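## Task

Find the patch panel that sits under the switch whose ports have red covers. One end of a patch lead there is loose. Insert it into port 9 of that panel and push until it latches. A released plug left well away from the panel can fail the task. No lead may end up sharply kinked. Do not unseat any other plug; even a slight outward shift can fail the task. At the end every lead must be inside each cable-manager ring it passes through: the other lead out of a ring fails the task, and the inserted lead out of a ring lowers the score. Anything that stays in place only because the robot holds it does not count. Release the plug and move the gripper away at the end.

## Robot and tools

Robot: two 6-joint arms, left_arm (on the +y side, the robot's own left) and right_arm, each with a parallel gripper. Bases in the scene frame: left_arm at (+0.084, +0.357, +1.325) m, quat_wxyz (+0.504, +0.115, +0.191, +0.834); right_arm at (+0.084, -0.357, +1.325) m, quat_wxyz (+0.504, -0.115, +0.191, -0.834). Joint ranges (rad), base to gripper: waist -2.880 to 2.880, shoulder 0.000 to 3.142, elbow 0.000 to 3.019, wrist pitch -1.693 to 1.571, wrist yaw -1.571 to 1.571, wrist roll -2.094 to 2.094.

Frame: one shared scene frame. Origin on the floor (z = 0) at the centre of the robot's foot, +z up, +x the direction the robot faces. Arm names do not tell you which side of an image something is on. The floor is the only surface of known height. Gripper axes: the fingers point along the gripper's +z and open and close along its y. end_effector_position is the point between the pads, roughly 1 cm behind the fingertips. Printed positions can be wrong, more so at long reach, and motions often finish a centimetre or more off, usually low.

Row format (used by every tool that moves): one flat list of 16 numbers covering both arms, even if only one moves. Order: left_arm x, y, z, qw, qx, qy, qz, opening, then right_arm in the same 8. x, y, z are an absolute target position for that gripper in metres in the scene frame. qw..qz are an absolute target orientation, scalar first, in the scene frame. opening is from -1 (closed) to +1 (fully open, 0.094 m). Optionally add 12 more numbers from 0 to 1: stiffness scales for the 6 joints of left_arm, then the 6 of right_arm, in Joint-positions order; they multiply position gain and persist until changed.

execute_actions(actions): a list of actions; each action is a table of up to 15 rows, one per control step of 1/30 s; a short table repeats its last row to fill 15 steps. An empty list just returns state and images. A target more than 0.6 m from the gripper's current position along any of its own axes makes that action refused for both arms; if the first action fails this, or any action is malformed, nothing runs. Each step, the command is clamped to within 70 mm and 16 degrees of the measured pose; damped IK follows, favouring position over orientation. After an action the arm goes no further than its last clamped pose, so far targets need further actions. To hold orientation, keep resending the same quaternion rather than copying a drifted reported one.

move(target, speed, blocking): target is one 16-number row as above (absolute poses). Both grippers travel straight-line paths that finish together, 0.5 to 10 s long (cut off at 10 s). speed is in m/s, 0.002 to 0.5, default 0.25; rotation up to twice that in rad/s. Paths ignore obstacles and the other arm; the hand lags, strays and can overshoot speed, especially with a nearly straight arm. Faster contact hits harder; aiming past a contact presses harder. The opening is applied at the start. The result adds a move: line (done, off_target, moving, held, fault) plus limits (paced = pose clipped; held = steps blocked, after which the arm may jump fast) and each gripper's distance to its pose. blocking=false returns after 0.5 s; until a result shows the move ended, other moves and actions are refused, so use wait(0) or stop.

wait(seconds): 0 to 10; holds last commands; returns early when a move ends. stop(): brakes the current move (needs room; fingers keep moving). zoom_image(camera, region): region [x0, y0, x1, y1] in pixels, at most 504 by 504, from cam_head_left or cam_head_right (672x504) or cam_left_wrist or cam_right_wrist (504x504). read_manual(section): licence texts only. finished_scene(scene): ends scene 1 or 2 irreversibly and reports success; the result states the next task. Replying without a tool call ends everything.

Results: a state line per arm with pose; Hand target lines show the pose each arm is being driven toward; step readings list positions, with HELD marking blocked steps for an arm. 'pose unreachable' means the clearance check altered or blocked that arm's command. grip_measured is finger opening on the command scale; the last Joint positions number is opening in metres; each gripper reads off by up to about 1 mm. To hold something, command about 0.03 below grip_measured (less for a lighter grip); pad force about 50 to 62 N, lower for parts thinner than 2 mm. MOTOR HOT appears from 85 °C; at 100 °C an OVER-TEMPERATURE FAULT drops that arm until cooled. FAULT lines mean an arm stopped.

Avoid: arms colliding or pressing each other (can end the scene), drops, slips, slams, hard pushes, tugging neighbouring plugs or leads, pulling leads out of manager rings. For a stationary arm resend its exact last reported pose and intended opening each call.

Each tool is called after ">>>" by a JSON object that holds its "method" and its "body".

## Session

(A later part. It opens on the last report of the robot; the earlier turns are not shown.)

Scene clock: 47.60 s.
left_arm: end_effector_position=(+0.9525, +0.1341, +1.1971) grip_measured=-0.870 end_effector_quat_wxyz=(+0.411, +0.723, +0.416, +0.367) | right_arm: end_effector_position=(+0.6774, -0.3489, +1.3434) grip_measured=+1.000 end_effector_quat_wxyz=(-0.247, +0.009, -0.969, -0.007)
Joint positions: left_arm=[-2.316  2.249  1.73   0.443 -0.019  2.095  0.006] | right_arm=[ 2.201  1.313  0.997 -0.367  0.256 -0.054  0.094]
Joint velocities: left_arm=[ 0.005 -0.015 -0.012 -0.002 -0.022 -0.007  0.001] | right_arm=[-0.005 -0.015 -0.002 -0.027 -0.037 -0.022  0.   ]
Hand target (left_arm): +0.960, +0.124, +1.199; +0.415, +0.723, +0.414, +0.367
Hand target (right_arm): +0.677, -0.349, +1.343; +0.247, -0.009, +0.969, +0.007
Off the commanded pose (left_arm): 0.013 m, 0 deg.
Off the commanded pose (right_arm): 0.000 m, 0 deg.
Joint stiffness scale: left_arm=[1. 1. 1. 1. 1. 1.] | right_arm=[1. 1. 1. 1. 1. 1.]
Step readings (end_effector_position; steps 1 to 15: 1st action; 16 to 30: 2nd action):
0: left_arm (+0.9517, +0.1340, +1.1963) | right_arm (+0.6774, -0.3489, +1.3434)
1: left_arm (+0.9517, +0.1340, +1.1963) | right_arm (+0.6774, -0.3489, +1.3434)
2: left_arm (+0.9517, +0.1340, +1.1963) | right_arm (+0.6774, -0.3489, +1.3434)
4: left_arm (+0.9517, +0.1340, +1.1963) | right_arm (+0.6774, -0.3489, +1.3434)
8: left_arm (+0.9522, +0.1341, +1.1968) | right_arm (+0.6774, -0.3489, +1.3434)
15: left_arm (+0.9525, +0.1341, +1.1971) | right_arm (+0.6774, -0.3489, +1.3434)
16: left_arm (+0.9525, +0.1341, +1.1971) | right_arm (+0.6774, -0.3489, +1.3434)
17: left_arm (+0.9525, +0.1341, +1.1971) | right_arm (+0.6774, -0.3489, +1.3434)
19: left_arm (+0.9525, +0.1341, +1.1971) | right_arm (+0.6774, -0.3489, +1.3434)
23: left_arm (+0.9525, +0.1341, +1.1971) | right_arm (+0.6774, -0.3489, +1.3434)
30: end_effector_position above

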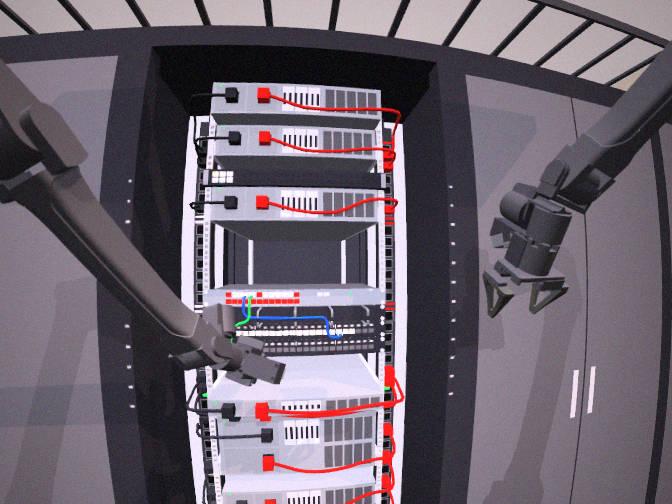

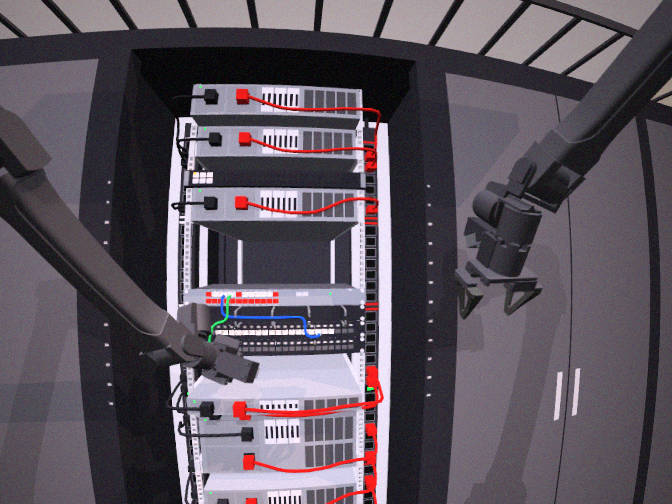

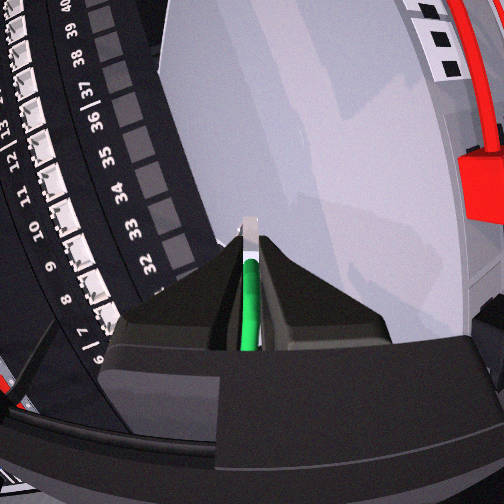

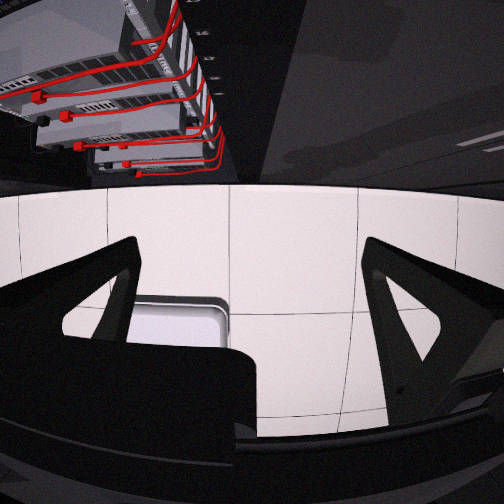

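>>> {"method": "move", "body": {"target": [0.93,0.11,1.262,0.521,0.521,0.478,0.478,-0.9,0.6774,-0.3489,1.3434,0.247,-0.009,0.969,0.007,1], "speed": 0.15}}

Scene clock: 50.13 s.
left_arm: end_effector_position=(+0.9335, +0.1245, +1.2530) grip_measured=-0.870 end_effector_quat_wxyz=(+0.506, +0.533, +0.484, +0.475) | right_arm: end_effector_position=(+0.6774, -0.3489, +1.3434) grip_measured=+1.000 end_effector_quat_wxyz=(-0.247, +0.009, -0.969, -0.007)
Joint positions: left_arm=[-2.387  2.306  1.65   1.005 -0.203  1.908  0.006] | right_arm=[ 2.201  1.313  0.997 -0.367  0.256 -0.054  0.094]
Joint velocities: left_arm=[-0.005 -0.005 -0.002 -0.002  0.022 -0.081  0.001] | right_arm=[-0.015 -0.015  0.007  0.007  0.007  0.007  0.   ]
Hand target (left_arm): +0.930, +0.110, +1.262; +0.522, +0.520, +0.480, +0.476
Hand target (right_arm): +0.677, -0.349, +1.343; +0.247, -0.009, +0.969, +0.007
Off the commanded pose (left_arm): 0.017 m, 2 deg.
Off the commanded pose (right_arm): 0.000 m, 0 deg.
Joint stiffness scale: left_arm=[1. 1. 1. 1. 1. 1.] | right_arm=[1. 1. 1. 1. 1. 1.]
move: off_target (left_arm)

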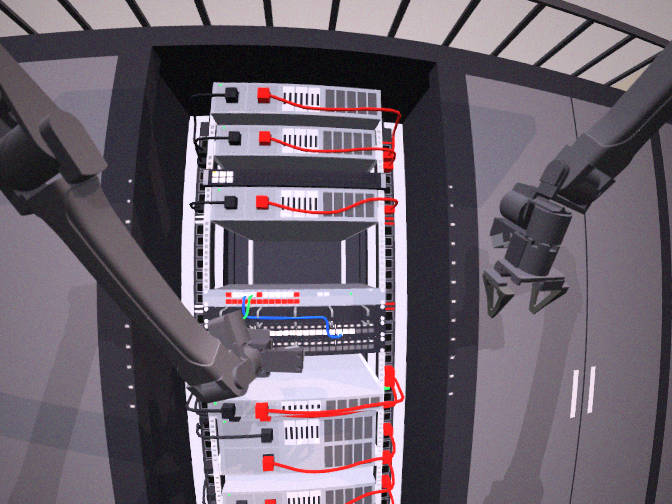

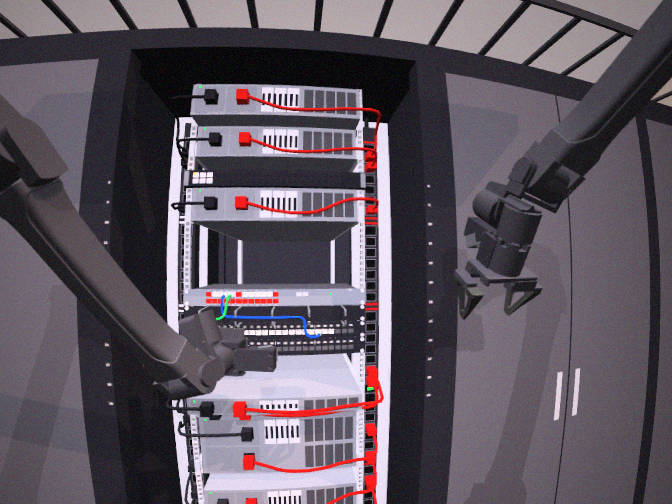

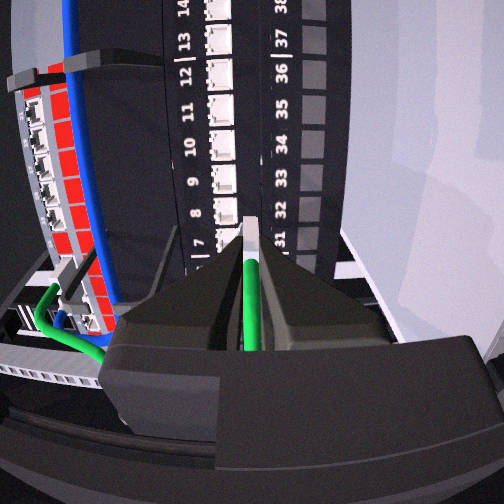

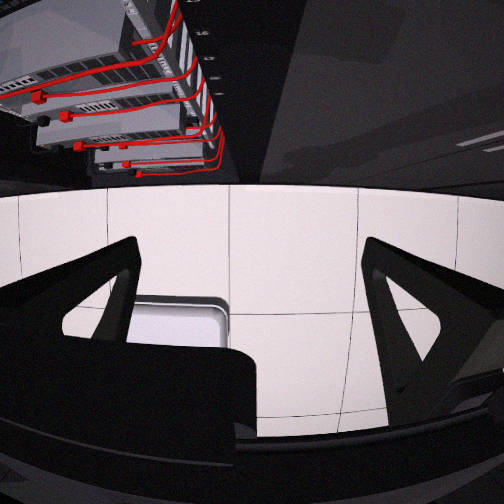

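>>> {"method": "execute_actions", "body": {"actions": [[[0.935,0.097,1.277,0.521,0.521,0.478,0.478,-0.9,0.6774,-0.3489,1.3434,0.247,-0.009,0.969,0.007,1]],[[0.935,0.097,1.277,0.521,0.521,0.478,0.478,-0.9,0.6774,-0.3489,1.3434,0.247,-0.009,0.969,0.007,1]]]}}

>>> {"method": "zoom_image", "body": {"camera": "cam_left_wrist", "region": [170, 100, 330, 280]}}

Scene clock: 51.57 s.
left_arm: end_effector_position=(+0.9292, +0.1101, +1.2578) grip_measured=-0.870 end_effector_quat_wxyz=(+0.509, +0.531, +0.486, +0.472) | right_arm: end_effector_position=(+0.6774, -0.3489, +1.3434) grip_measured=+1.000 end_effector_quat_wxyz=(-0.247, +0.009, -0.969, -0.007)
Joint positions: left_arm=[-2.409  2.306  1.65   1.005 -0.221  1.907  0.006] | right_arm=[ 2.201  1.313  0.997 -0.367  0.256 -0.054  0.094]
Joint velocities: left_arm=[-0.005 -0.005 -0.002  0.007  0.037  0.022  0.   ] | right_arm=[-0.015  0.005  0.002 -0.012  0.022 -0.051  0.   ]
Hand target (left_arm): +0.934, +0.097, +1.277; +0.521, +0.521, +0.478, +0.478
Hand target (right_arm): +0.677, -0.349, +1.343; +0.247, -0.009, +0.969, +0.007
Off the commanded pose (left_arm): 0.024 m, 2 deg.
Off the commanded pose (right_arm): 0.000 m, 0 deg.
Joint stiffness scale: left_arm=[1. 1. 1. 1. 1. 1.] | right_arm=[1. 1. 1. 1. 1. 1.]
Step readings (end_effector_position; steps 1 to 15: 1st action; 16 to 30: 2nd action):
0: left_arm (+0.9335, +0.1246, +1.2530) | right_arm (+0.6774, -0.3489, +1.3434)
1: left_arm (+0.9333, +0.1250, +1.2529) | right_arm (+0.6774, -0.3489, +1.3434)
2: left_arm (+0.9333, +0.1255, +1.2527) | right_arm (+0.6774, -0.3489, +1.3434)
4: left_arm (+0.9325, +0.1229, +1.2536) | right_arm (+0.6774, -0.3489, +1.3434)
8: left_arm (+0.9306, +0.1155, +1.2560) | right_arm (+0.6774, -0.3489, +1.3434)
15: left_arm (+0.9292, +0.1101, +1.2579) | right_arm (+0.6774, -0.3489, +1.3434)
16: left_arm (+0.9292, +0.1101, +1.2578) | right_arm (+0.6774, -0.3489, +1.3434)
17: left_arm (+0.9292, +0.1101, +1.2578) | right_arm (+0.6774, -0.3489, +1.3434)
19: left_arm (+0.9292, +0.1101, +1.2578) | right_arm (+0.6774, -0.3489, +1.3434)
23: left_arm (+0.9292, +0.1101, +1.2578) | right_arm (+0.6774, -0.3489, +1.3434)
30: end_effector_position above

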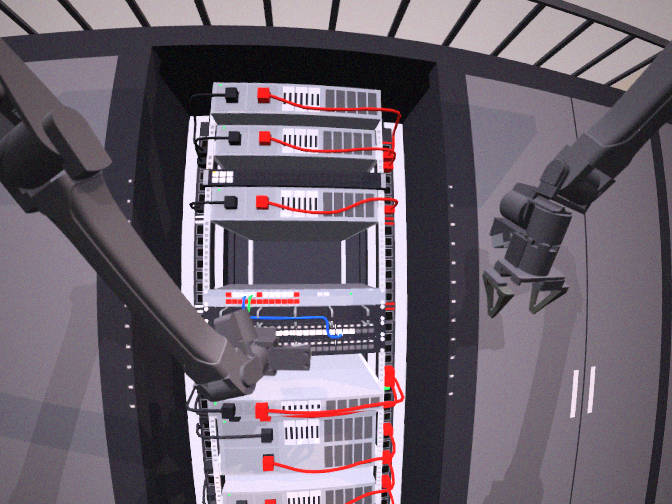

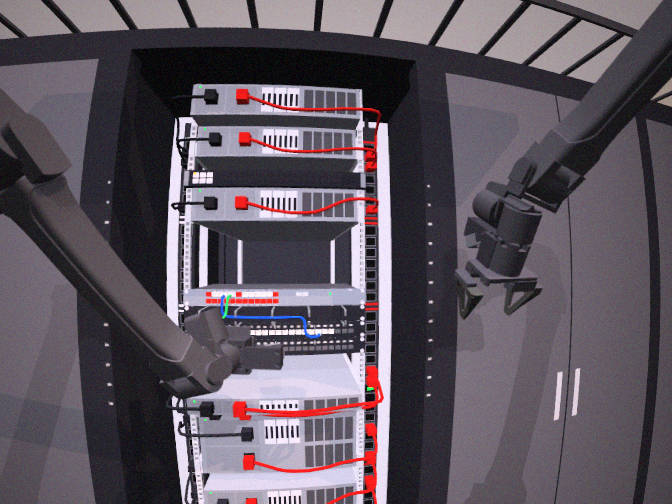

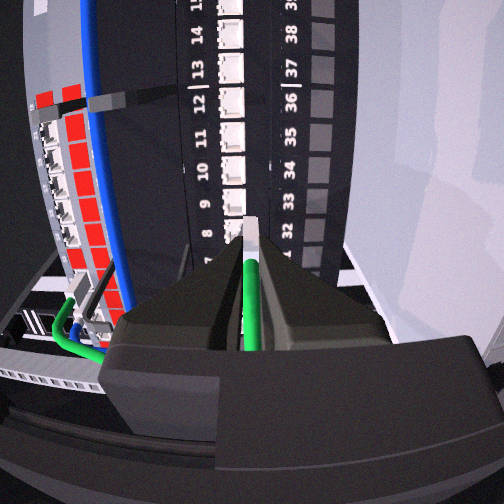

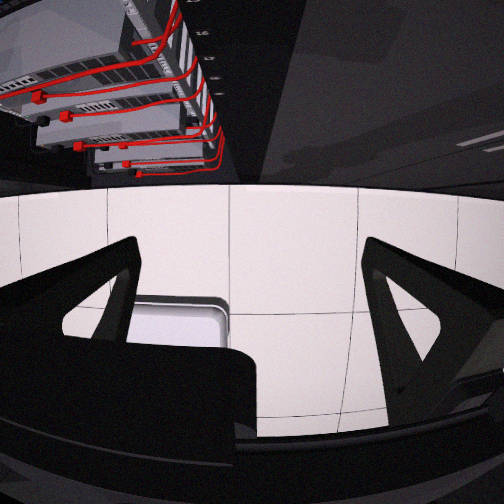

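Region (170, 100, 330, 280) of cam_left_wrist's 504x504 image, scaled by 2.800, with more detail than that image has.

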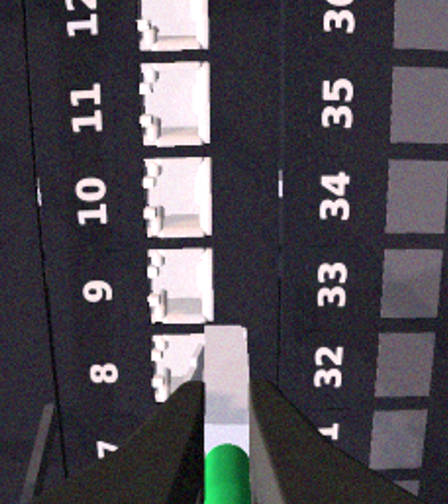

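>>> {"method": "execute_actions", "body": {"actions": [[[0.948,0.096,1.275,0.521,0.521,0.478,0.478,-0.9,0.6774,-0.3489,1.3434,0.247,-0.009,0.969,0.007,1]],[[0.948,0.096,1.275,0.521,0.521,0.478,0.478,-0.9,0.6774,-0.3489,1.3434,0.247,-0.009,0.969,0.007,1]]]}}

>>> {"method": "zoom_image", "body": {"camera": "cam_left_wrist", "region": [170, 100, 330, 280]}}

Scene clock: 52.77 s.
left_arm: end_effector_position=(+0.9375, +0.1091, +1.2622) grip_measured=-0.870 end_effector_quat_wxyz=(+0.512, +0.526, +0.485, +0.476) | right_arm: end_effector_position=(+0.6774, -0.3489, +1.3434) grip_measured=+1.000 end_effector_quat_wxyz=(-0.247, +0.009, -0.969, -0.007)
Joint positions: left_arm=[-2.409  2.316  1.682  0.997 -0.221  1.907  0.006] | right_arm=[ 2.201  1.313  0.997 -0.367  0.256 -0.054  0.094]
Joint velocities: left_arm=[-0.015 -0.005 -0.022 -0.012 -0.022 -0.007 -0.001] | right_arm=[-0.015 -0.005 -0.012 -0.012 -0.095 -0.051  0.   ]
Hand target (left_arm): +0.947, +0.097, +1.276; +0.521, +0.521, +0.478, +0.478
Hand target (right_arm): +0.677, -0.349, +1.343; +0.247, -0.009, +0.969, +0.007
Off the commanded pose (left_arm): 0.021 m, 1 deg.
Off the commanded pose (right_arm): 0.000 m, 0 deg.
Joint stiffness scale: left_arm=[1. 1. 1. 1. 1. 1.] | right_arm=[1. 1. 1. 1. 1. 1.]
Step readings (end_effector_position; steps 1 to 15: 1st action; 16 to 30: 2nd action):
0: left_arm (+0.9292, +0.1101, +1.2578) | right_arm (+0.6774, -0.3489, +1.3434)
1: left_arm (+0.9298, +0.1100, +1.2581) | right_arm (+0.6774, -0.3489, +1.3434)
2: left_arm (+0.9314, +0.1098, +1.2588) | right_arm (+0.6774, -0.3489, +1.3434)
4: left_arm (+0.9345, +0.1093, +1.2603) | right_arm (+0.6774, -0.3489, +1.3434)
8: left_arm (+0.9374, +0.1094, +1.2629) | right_arm (+0.6774, -0.3489, +1.3434)
15: left_arm (+0.9376, +0.1092, +1.2625) | right_arm (+0.6774, -0.3489, +1.3434)
16: left_arm (+0.9376, +0.1092, +1.2625) | right_arm (+0.6774, -0.3489, +1.3434)
17: left_arm (+0.9376, +0.1092, +1.2625) | right_arm (+0.6774, -0.3489, +1.3434)
19: left_arm (+0.9375, +0.1091, +1.2622) | right_arm (+0.6774, -0.3489, +1.3434)
23: left_arm (+0.9375, +0.1091, +1.2622) | right_arm (+0.6774, -0.3489, +1.3434)
30: end_effector_position above

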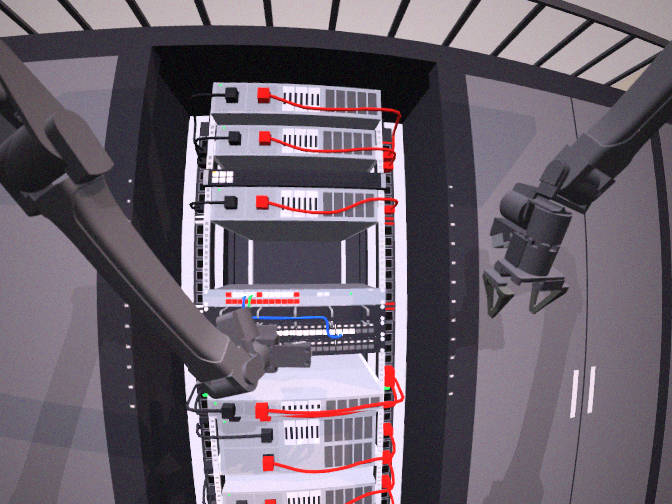

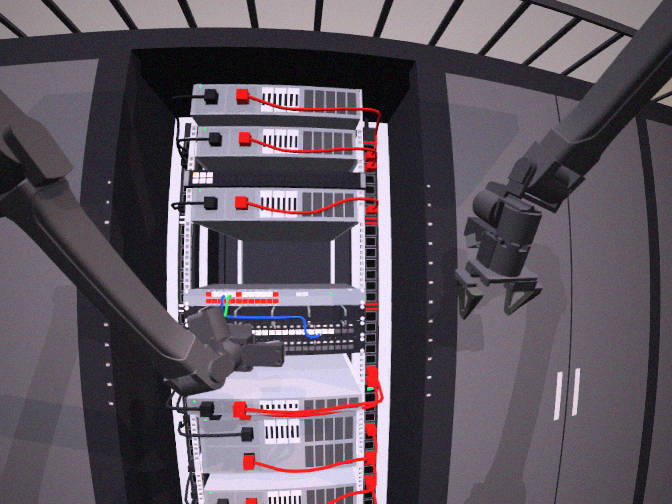

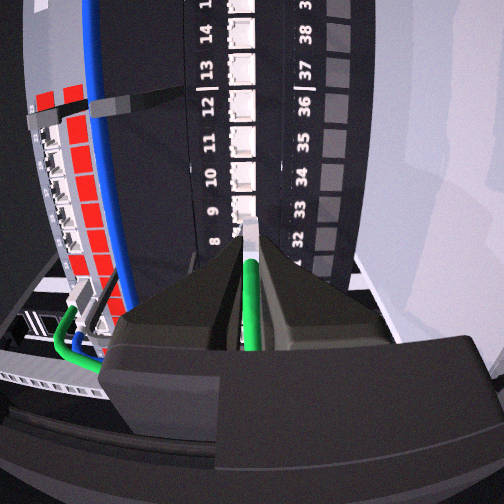

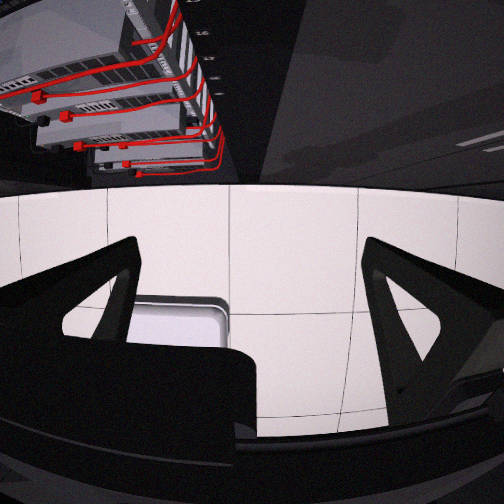

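Region (170, 100, 330, 280) of cam_left_wrist's 504x504 image, scaled by 2.800, with more detail than that image has.

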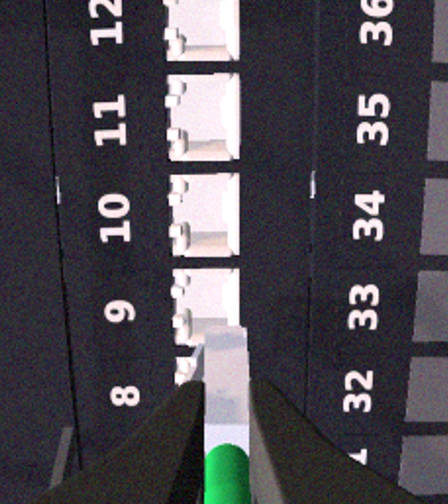

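>>> {"method": "execute_actions", "body": {"actions": [[[0.953,0.096,1.278,0.521,0.521,0.478,0.478,-0.9,0.6774,-0.3489,1.3434,0.247,-0.009,0.969,0.007,1]]]}}

>>> {"method": "zoom_image", "body": {"camera": "cam_left_wrist", "region": [190, 130, 310, 270]}}

Scene clock: 53.60 s.
left_arm: end_effector_position=(+0.9415, +0.1083, +1.2638) grip_measured=-0.870 end_effector_quat_wxyz=(+0.511, +0.527, +0.485, +0.475) | right_arm: end_effector_position=(+0.6774, -0.3489, +1.3434) grip_measured=+1.000 end_effector_quat_wxyz=(-0.247, +0.009, -0.969, -0.007)
Joint positions: left_arm=[-2.409  2.318  1.696  0.981 -0.221  1.907  0.006] | right_arm=[ 2.201  1.313  0.997 -0.367  0.256 -0.054  0.094]
Joint velocities: left_arm=[ 0.005 -0.005  0.007 -0.007 -0.007  0.051 -0.   ] | right_arm=[-0.015  0.015  0.007 -0.007  0.037  0.007  0.   ]
Hand target (left_arm): +0.951, +0.097, +1.279; +0.521, +0.521, +0.478, +0.478
Hand target (right_arm): +0.677, -0.349, +1.343; +0.247, -0.009, +0.969, +0.007
Off the commanded pose (left_arm): 0.022 m, 2 deg.
Off the commanded pose (right_arm): 0.000 m, 0 deg.
Joint stiffness scale: left_arm=[1. 1. 1. 1. 1. 1.] | right_arm=[1. 1. 1. 1. 1. 1.]
Step readings (end_effector_position):
0: left_arm (+0.9375, +0.1091, +1.2622) | right_arm (+0.6774, -0.3489, +1.3434)
1: left_arm (+0.9377, +0.1090, +1.2620) | right_arm (+0.6774, -0.3489, +1.3434)
2: left_arm (+0.9383, +0.1086, +1.2617) | right_arm (+0.6774, -0.3489, +1.3434)
4: left_arm (+0.9397, +0.1083, +1.2621) | right_arm (+0.6774, -0.3489, +1.3434)
8: left_arm (+0.9413, +0.1084, +1.2638) | right_arm (+0.6774, -0.3489, +1.3434)
15: end_effector_position above

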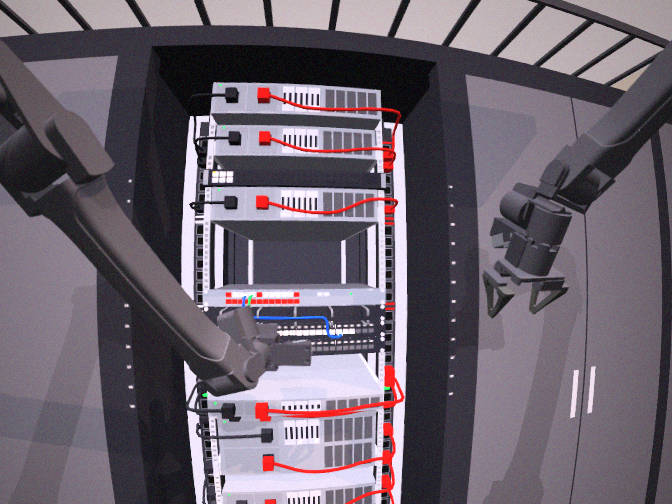

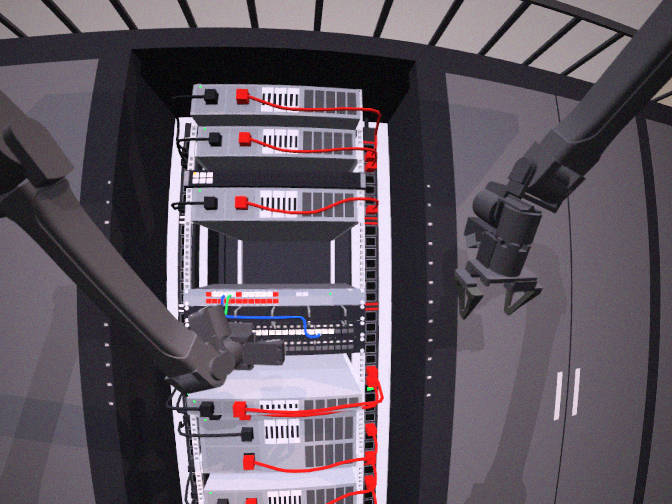

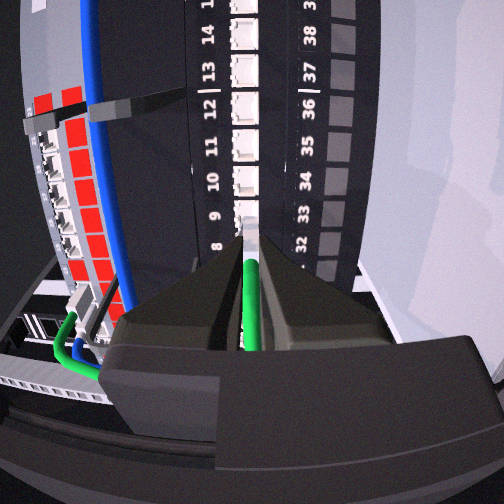

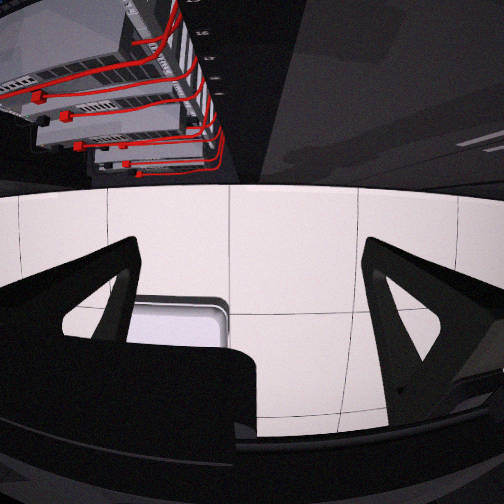

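Region (190, 130, 310, 270) of cam_left_wrist's 504x504 image, scaled by 3.600, with more detail than that image has; it fills the left 432 columns of this view, and the rest is white.

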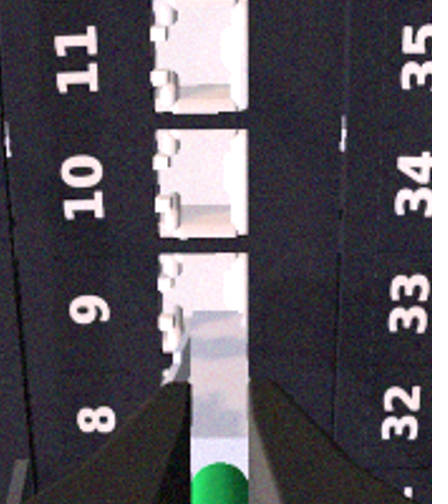

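>>> {"method": "execute_actions", "body": {"actions": [[[0.958,0.096,1.281,0.523,0.517,0.476,0.482,-0.9,0.6774,-0.3489,1.3434,0.247,-0.009,0.969,0.007,1]]]}}

>>> {"method": "zoom_image", "body": {"camera": "cam_left_wrist", "region": [190, 130, 310, 270]}}

Scene clock: 54.67 s.
left_arm: end_effector_position=(+0.9458, +0.1076, +1.2659) grip_measured=-0.870 end_effector_quat_wxyz=(+0.514, +0.523, +0.484, +0.478) | right_arm: end_effector_position=(+0.6774, -0.3489, +1.3434) grip_measured=+1.000 end_effector_quat_wxyz=(-0.247, +0.009, -0.969, -0.007)
Joint positions: left_arm=[-2.409  2.326  1.716  0.981 -0.22   1.907  0.006] | right_arm=[ 2.201  1.313  0.997 -0.367  0.256 -0.054  0.094]
Joint velocities: left_arm=[-0.015 -0.005 -0.012 -0.002  0.037  0.037  0.   ] | right_arm=[-0.015 -0.005 -0.012 -0.012 -0.007 -0.022  0.   ]
Hand target (left_arm): +0.956, +0.097, +1.282; +0.523, +0.517, +0.476, +0.482
Hand target (right_arm): +0.677, -0.349, +1.343; +0.247, -0.009, +0.969, +0.007
Off the commanded pose (left_arm): 0.023 m, 2 deg.
Off the commanded pose (right_arm): 0.000 m, 0 deg.
Joint stiffness scale: left_arm=[1. 1. 1. 1. 1. 1.] | right_arm=[1. 1. 1. 1. 1. 1.]
Step readings (end_effector_position):
0: left_arm (+0.9415, +0.1083, +1.2638) | right_arm (+0.6774, -0.3489, +1.3434)
1: left_arm (+0.9418, +0.1082, +1.2639) | right_arm (+0.6774, -0.3489, +1.3434)
2: left_arm (+0.9428, +0.1080, +1.2643) | right_arm (+0.6774, -0.3489, +1.3434)
4: left_arm (+0.9446, +0.1078, +1.2653) | right_arm (+0.6774, -0.3489, +1.3434)
8: left_arm (+0.9459, +0.1077, +1.2662) | right_arm (+0.6774, -0.3489, +1.3434)
15: end_effector_position above

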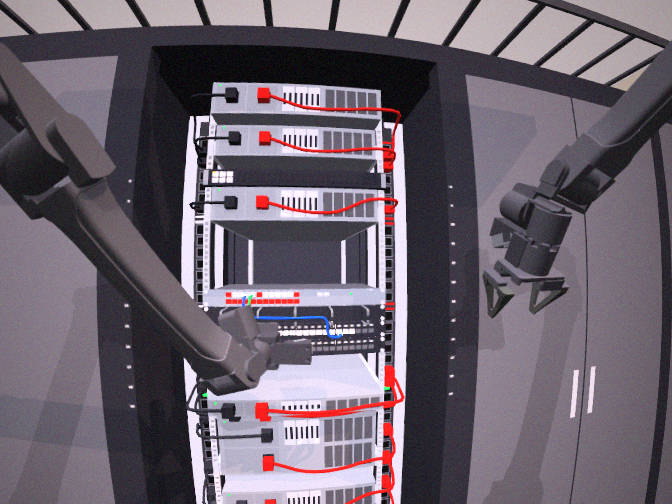

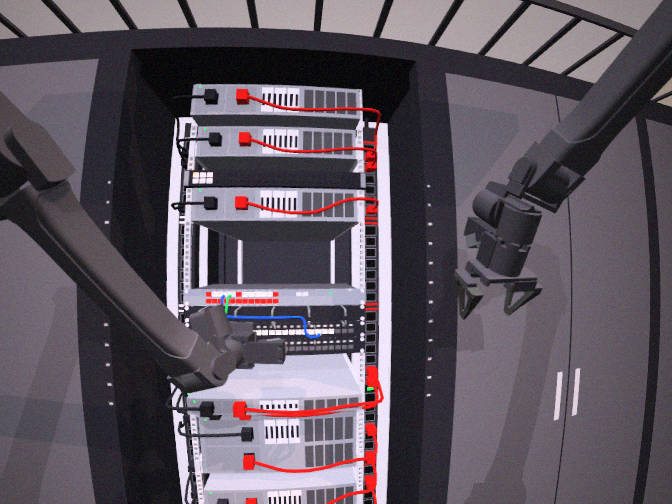

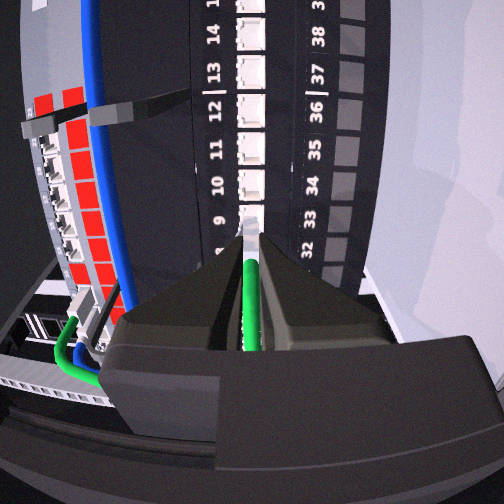

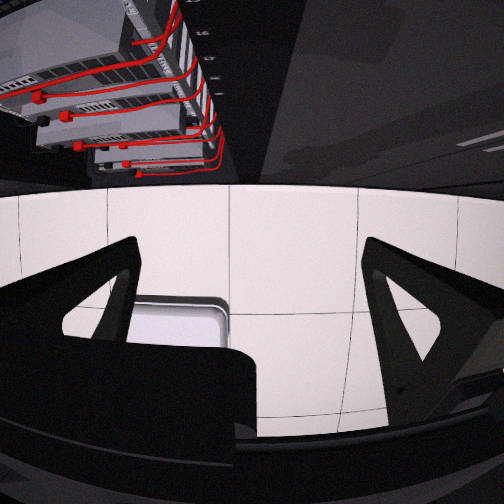

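Region (190, 130, 310, 270) of cam_left_wrist's 504x504 image, scaled by 3.600, with more detail than that image has; it fills the left 432 columns of this view, and the rest is white.

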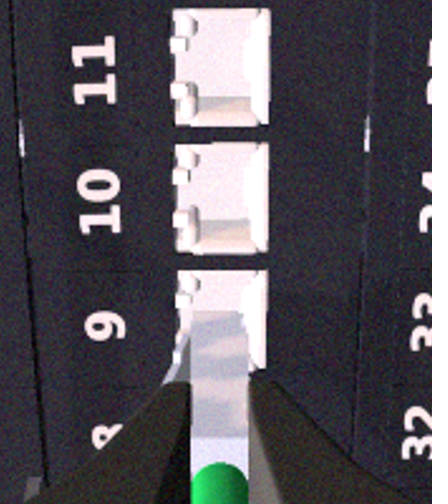

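>>> {"method": "execute_actions", "body": {"actions": [[[0.963,0.096,1.280,0.523,0.517,0.476,0.482,-0.9,0.6774,-0.3489,1.3434,0.247,-0.009,0.969,0.007,1]]]}}

>>> {"method": "zoom_image", "body": {"camera": "cam_left_wrist", "region": [190, 130, 310, 270]}}

Scene clock: 55.40 s.
left_arm: end_effector_position=(+0.9503, +0.1054, +1.2650) grip_measured=-0.870 end_effector_quat_wxyz=(+0.514, +0.524, +0.483, +0.477) | right_arm: end_effector_position=(+0.6774, -0.3489, +1.3434) grip_measured=+1.000 end_effector_quat_wxyz=(-0.247, +0.009, -0.969, -0.007)
Joint positions: left_arm=[-2.409  2.336  1.737  0.968 -0.218  1.907  0.006] | right_arm=[ 2.201  1.313  0.997 -0.367  0.256 -0.054  0.094]
Joint velocities: left_arm=[-0.005 -0.005 -0.012  0.002  0.051 -0.066 -0.001] | right_arm=[-0.005 -0.005 -0.002 -0.002 -0.066  0.022  0.   ]
Hand target (left_arm): +0.961, +0.097, +1.281; +0.523, +0.517, +0.476, +0.482
Hand target (right_arm): +0.677, -0.349, +1.343; +0.247, -0.009, +0.969, +0.007
Off the commanded pose (left_arm): 0.022 m, 2 deg.
Off the commanded pose (right_arm): 0.000 m, 0 deg.
Joint stiffness scale: left_arm=[1. 1. 1. 1. 1. 1.] | right_arm=[1. 1. 1. 1. 1. 1.]
Step readings (end_effector_position):
0: left_arm (+0.9457, +0.1075, +1.2656) | right_arm (+0.6774, -0.3489, +1.3434)
1: left_arm (+0.9462, +0.1072, +1.2658) | right_arm (+0.6774, -0.3489, +1.3434)
2: left_arm (+0.9472, +0.1068, +1.2656) | right_arm (+0.6774, -0.3489, +1.3434)
4: left_arm (+0.9492, +0.1060, +1.2656) | right_arm (+0.6774, -0.3489, +1.3434)
8: left_arm (+0.9504, +0.1055, +1.2653) | right_arm (+0.6774, -0.3489, +1.3434)
15: end_effector_position above

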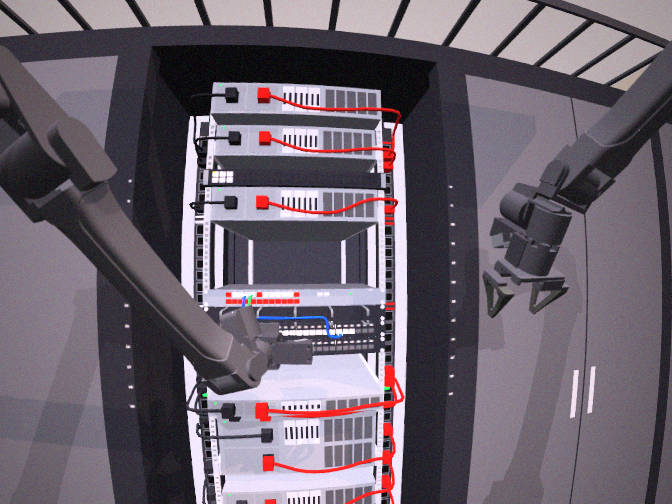

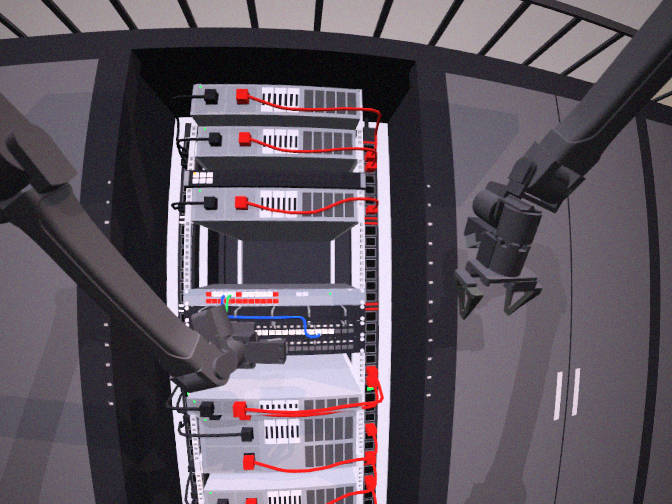

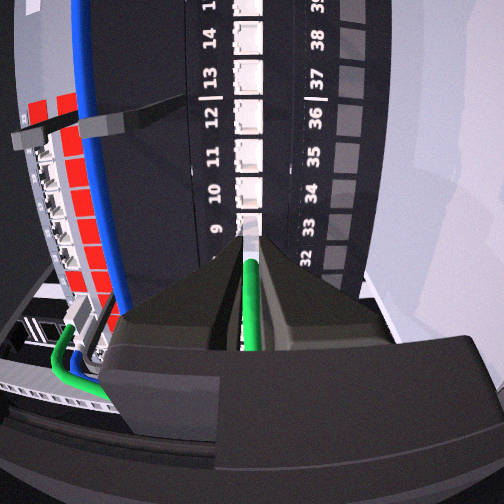

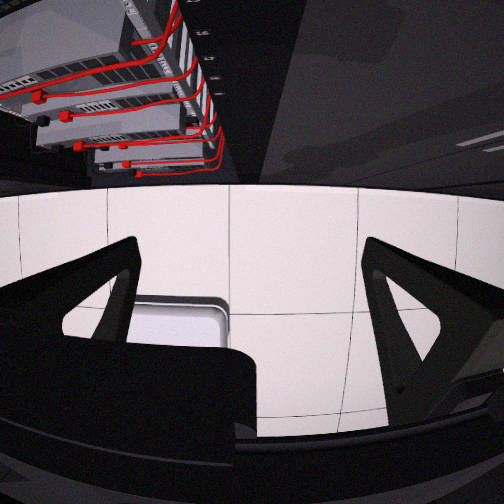

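Region (190, 130, 310, 270) of cam_left_wrist's 504x504 image, scaled by 3.600, with more detail than that image has; it fills the left 432 columns of this view, and the rest is white.

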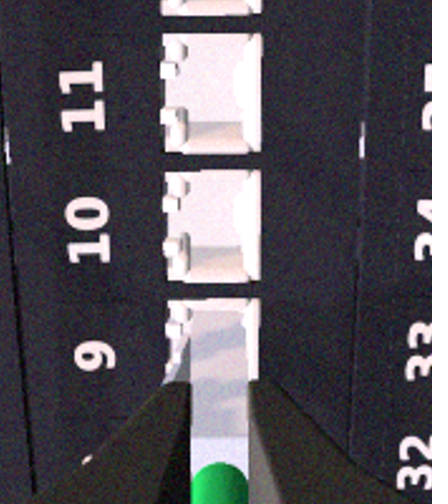

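>>> {"method": "execute_actions", "body": {"actions": [[[0.963,0.099,1.280,0.5188,0.5128,0.4805,0.4866,-0.9,0.6774,-0.3489,1.3434,0.247,-0.009,0.969,0.007,1]]]}}

>>> {"method": "zoom_image", "body": {"camera": "cam_left_wrist", "region": [190, 130, 310, 270]}}

Scene clock: 56.30 s.
left_arm: end_effector_position=(+0.9504, +0.1074, +1.2643) grip_measured=-0.870 end_effector_quat_wxyz=(+0.510, +0.522, +0.487, +0.479) | right_arm: end_effector_position=(+0.6774, -0.3489, +1.3434) grip_measured=+1.000 end_effector_quat_wxyz=(-0.247, +0.009, -0.969, -0.007)
Joint positions: left_arm=[-2.409  2.336  1.737  0.968 -0.23   1.907  0.006] | right_arm=[ 2.201  1.313  0.997 -0.367  0.256 -0.054  0.094]
Joint velocities: left_arm=[-0.024 -0.024 -0.002 -0.007 -0.022 -0.051 -0.   ] | right_arm=[-0.005 -0.015 -0.007  0.002 -0.022  0.037  0.   ]
Hand target (left_arm): +0.961, +0.100, +1.281; +0.519, +0.513, +0.481, +0.486
Hand target (right_arm): +0.677, -0.349, +1.343; +0.247, -0.009, +0.969, +0.007
Off the commanded pose (left_arm): 0.022 m, 2 deg.
Off the commanded pose (right_arm): 0.000 m, 0 deg.
Joint stiffness scale: left_arm=[1. 1. 1. 1. 1. 1.] | right_arm=[1. 1. 1. 1. 1. 1.]
Step readings (end_effector_position):
0: left_arm (+0.9503, +0.1054, +1.2650) | right_arm (+0.6774, -0.3489, +1.3434)
1: left_arm (+0.9503, +0.1063, +1.2647) | right_arm (+0.6774, -0.3489, +1.3434)
2: left_arm (+0.9504, +0.1069, +1.2644) | right_arm (+0.6774, -0.3489, +1.3434)
4: left_arm (+0.9504, +0.1073, +1.2643) | right_arm (+0.6774, -0.3489, +1.3434)
8: left_arm (+0.9504, +0.1074, +1.2643) | right_arm (+0.6774, -0.3489, +1.3434)
15: end_effector_position above

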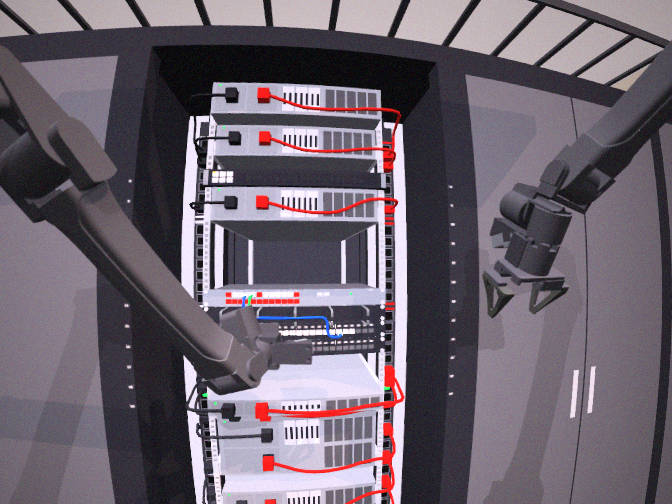

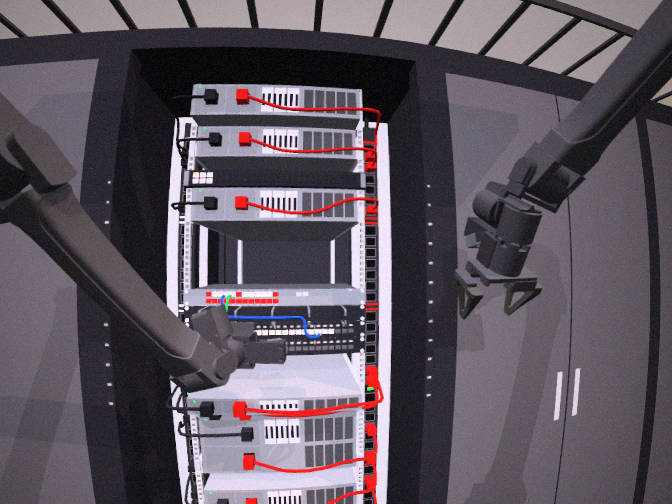

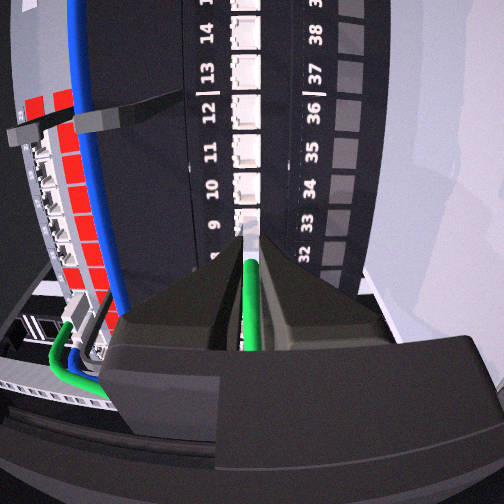

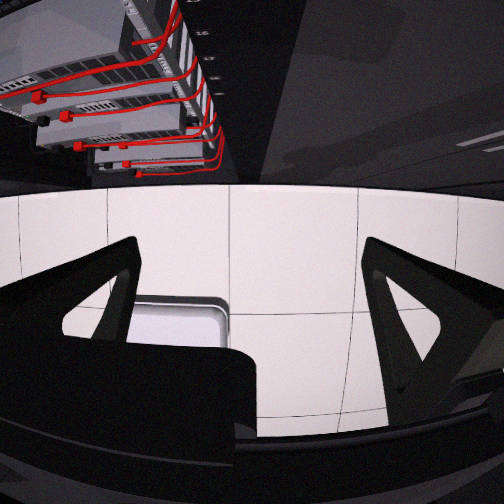

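Region (190, 130, 310, 270) of cam_left_wrist's 504x504 image, scaled by 3.600, with more detail than that image has; it fills the left 432 columns of this view, and the rest is white.

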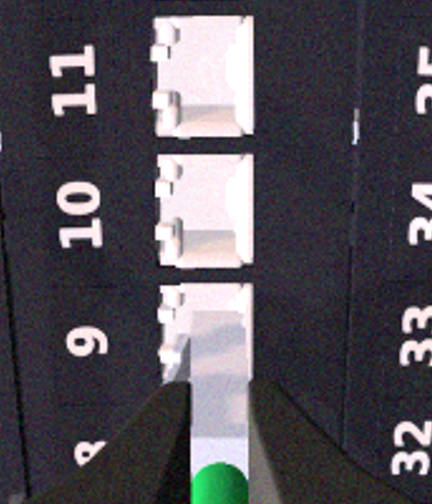

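>>> {"method": "execute_actions", "body": {"actions": [[[0.968,0.099,1.2825,0.5209,0.5107,0.4782,0.4888,-0.9,0.6774,-0.3489,1.3434,0.247,-0.009,0.969,0.007,1]]]}}

>>> {"method": "zoom_image", "body": {"camera": "cam_left_wrist", "region": [190, 130, 310, 270]}}

Scene clock: 57.00 s.
left_arm: end_effector_position=(+0.9548, +0.1070, +1.2670) grip_measured=-0.870 end_effector_quat_wxyz=(+0.513, +0.518, +0.486, +0.482) | right_arm: end_effector_position=(+0.6774, -0.3489, +1.3434) grip_measured=+1.000 end_effector_quat_wxyz=(-0.247, +0.009, -0.969, -0.007)
Joint positions: left_arm=[-2.409  2.343  1.757  0.968 -0.23   1.907  0.006] | right_arm=[ 2.201  1.313  0.997 -0.367  0.256 -0.054  0.094]
Joint velocities: left_arm=[ 0.005 -0.005 -0.012 -0.007 -0.022 -0.022 -0.001] | right_arm=[-0.015 -0.005  0.012  0.012 -0.037 -0.022  0.   ]
Hand target (left_arm): +0.966, +0.100, +1.283; +0.521, +0.511, +0.479, +0.489
Hand target (right_arm): +0.677, -0.349, +1.343; +0.247, -0.009, +0.969, +0.007
Off the commanded pose (left_arm): 0.022 m, 2 deg.
Off the commanded pose (right_arm): 0.000 m, 0 deg.
Joint stiffness scale: left_arm=[1. 1. 1. 1. 1. 1.] | right_arm=[1. 1. 1. 1. 1. 1.]
Step readings (end_effector_position):
0: left_arm (+0.9504, +0.1074, +1.2643) | right_arm (+0.6774, -0.3489, +1.3434)
1: left_arm (+0.9507, +0.1073, +1.2644) | right_arm (+0.6774, -0.3489, +1.3434)
2: left_arm (+0.9515, +0.1071, +1.2646) | right_arm (+0.6774, -0.3489, +1.3434)
4: left_arm (+0.9533, +0.1069, +1.2656) | right_arm (+0.6774, -0.3489, +1.3434)
8: left_arm (+0.9546, +0.1069, +1.2668) | right_arm (+0.6774, -0.3489, +1.3434)
15: end_effector_position above

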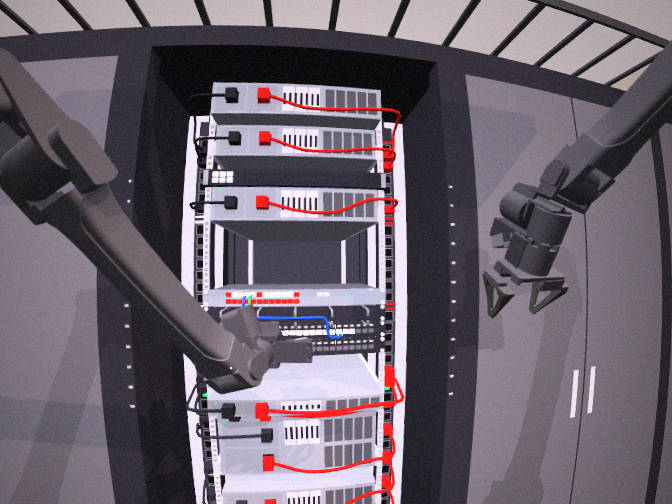

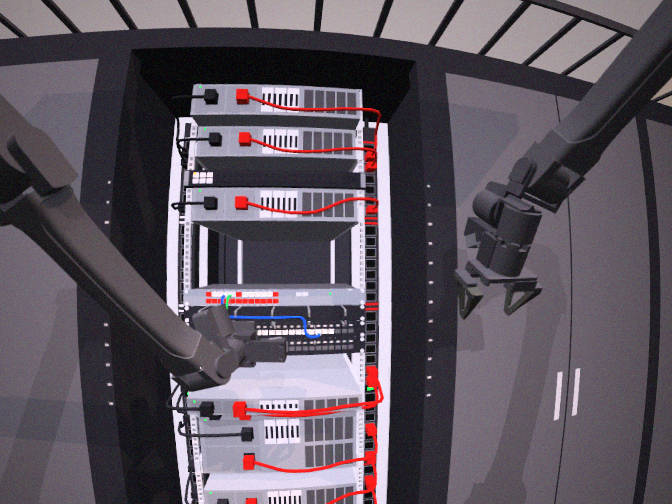

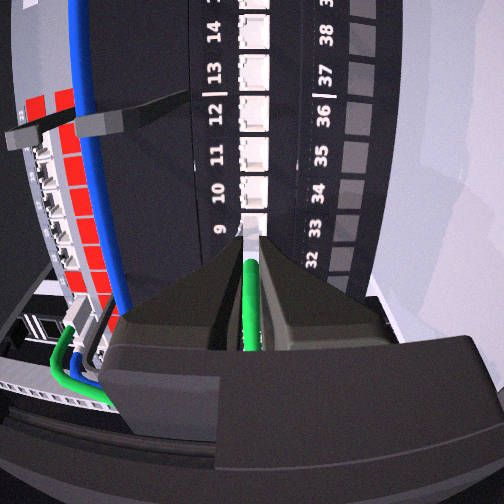

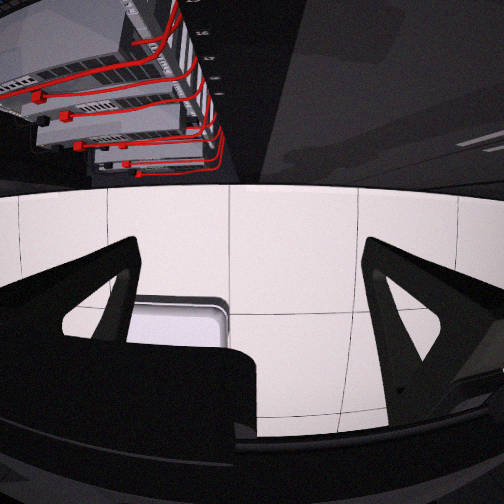

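Region (190, 130, 310, 270) of cam_left_wrist's 504x504 image, scaled by 3.600, with more detail than that image has; it fills the left 432 columns of this view, and the rest is white.

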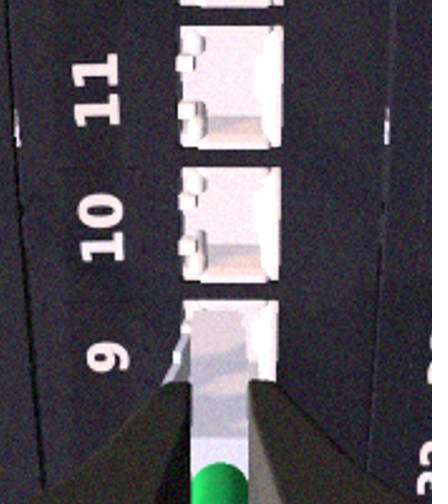

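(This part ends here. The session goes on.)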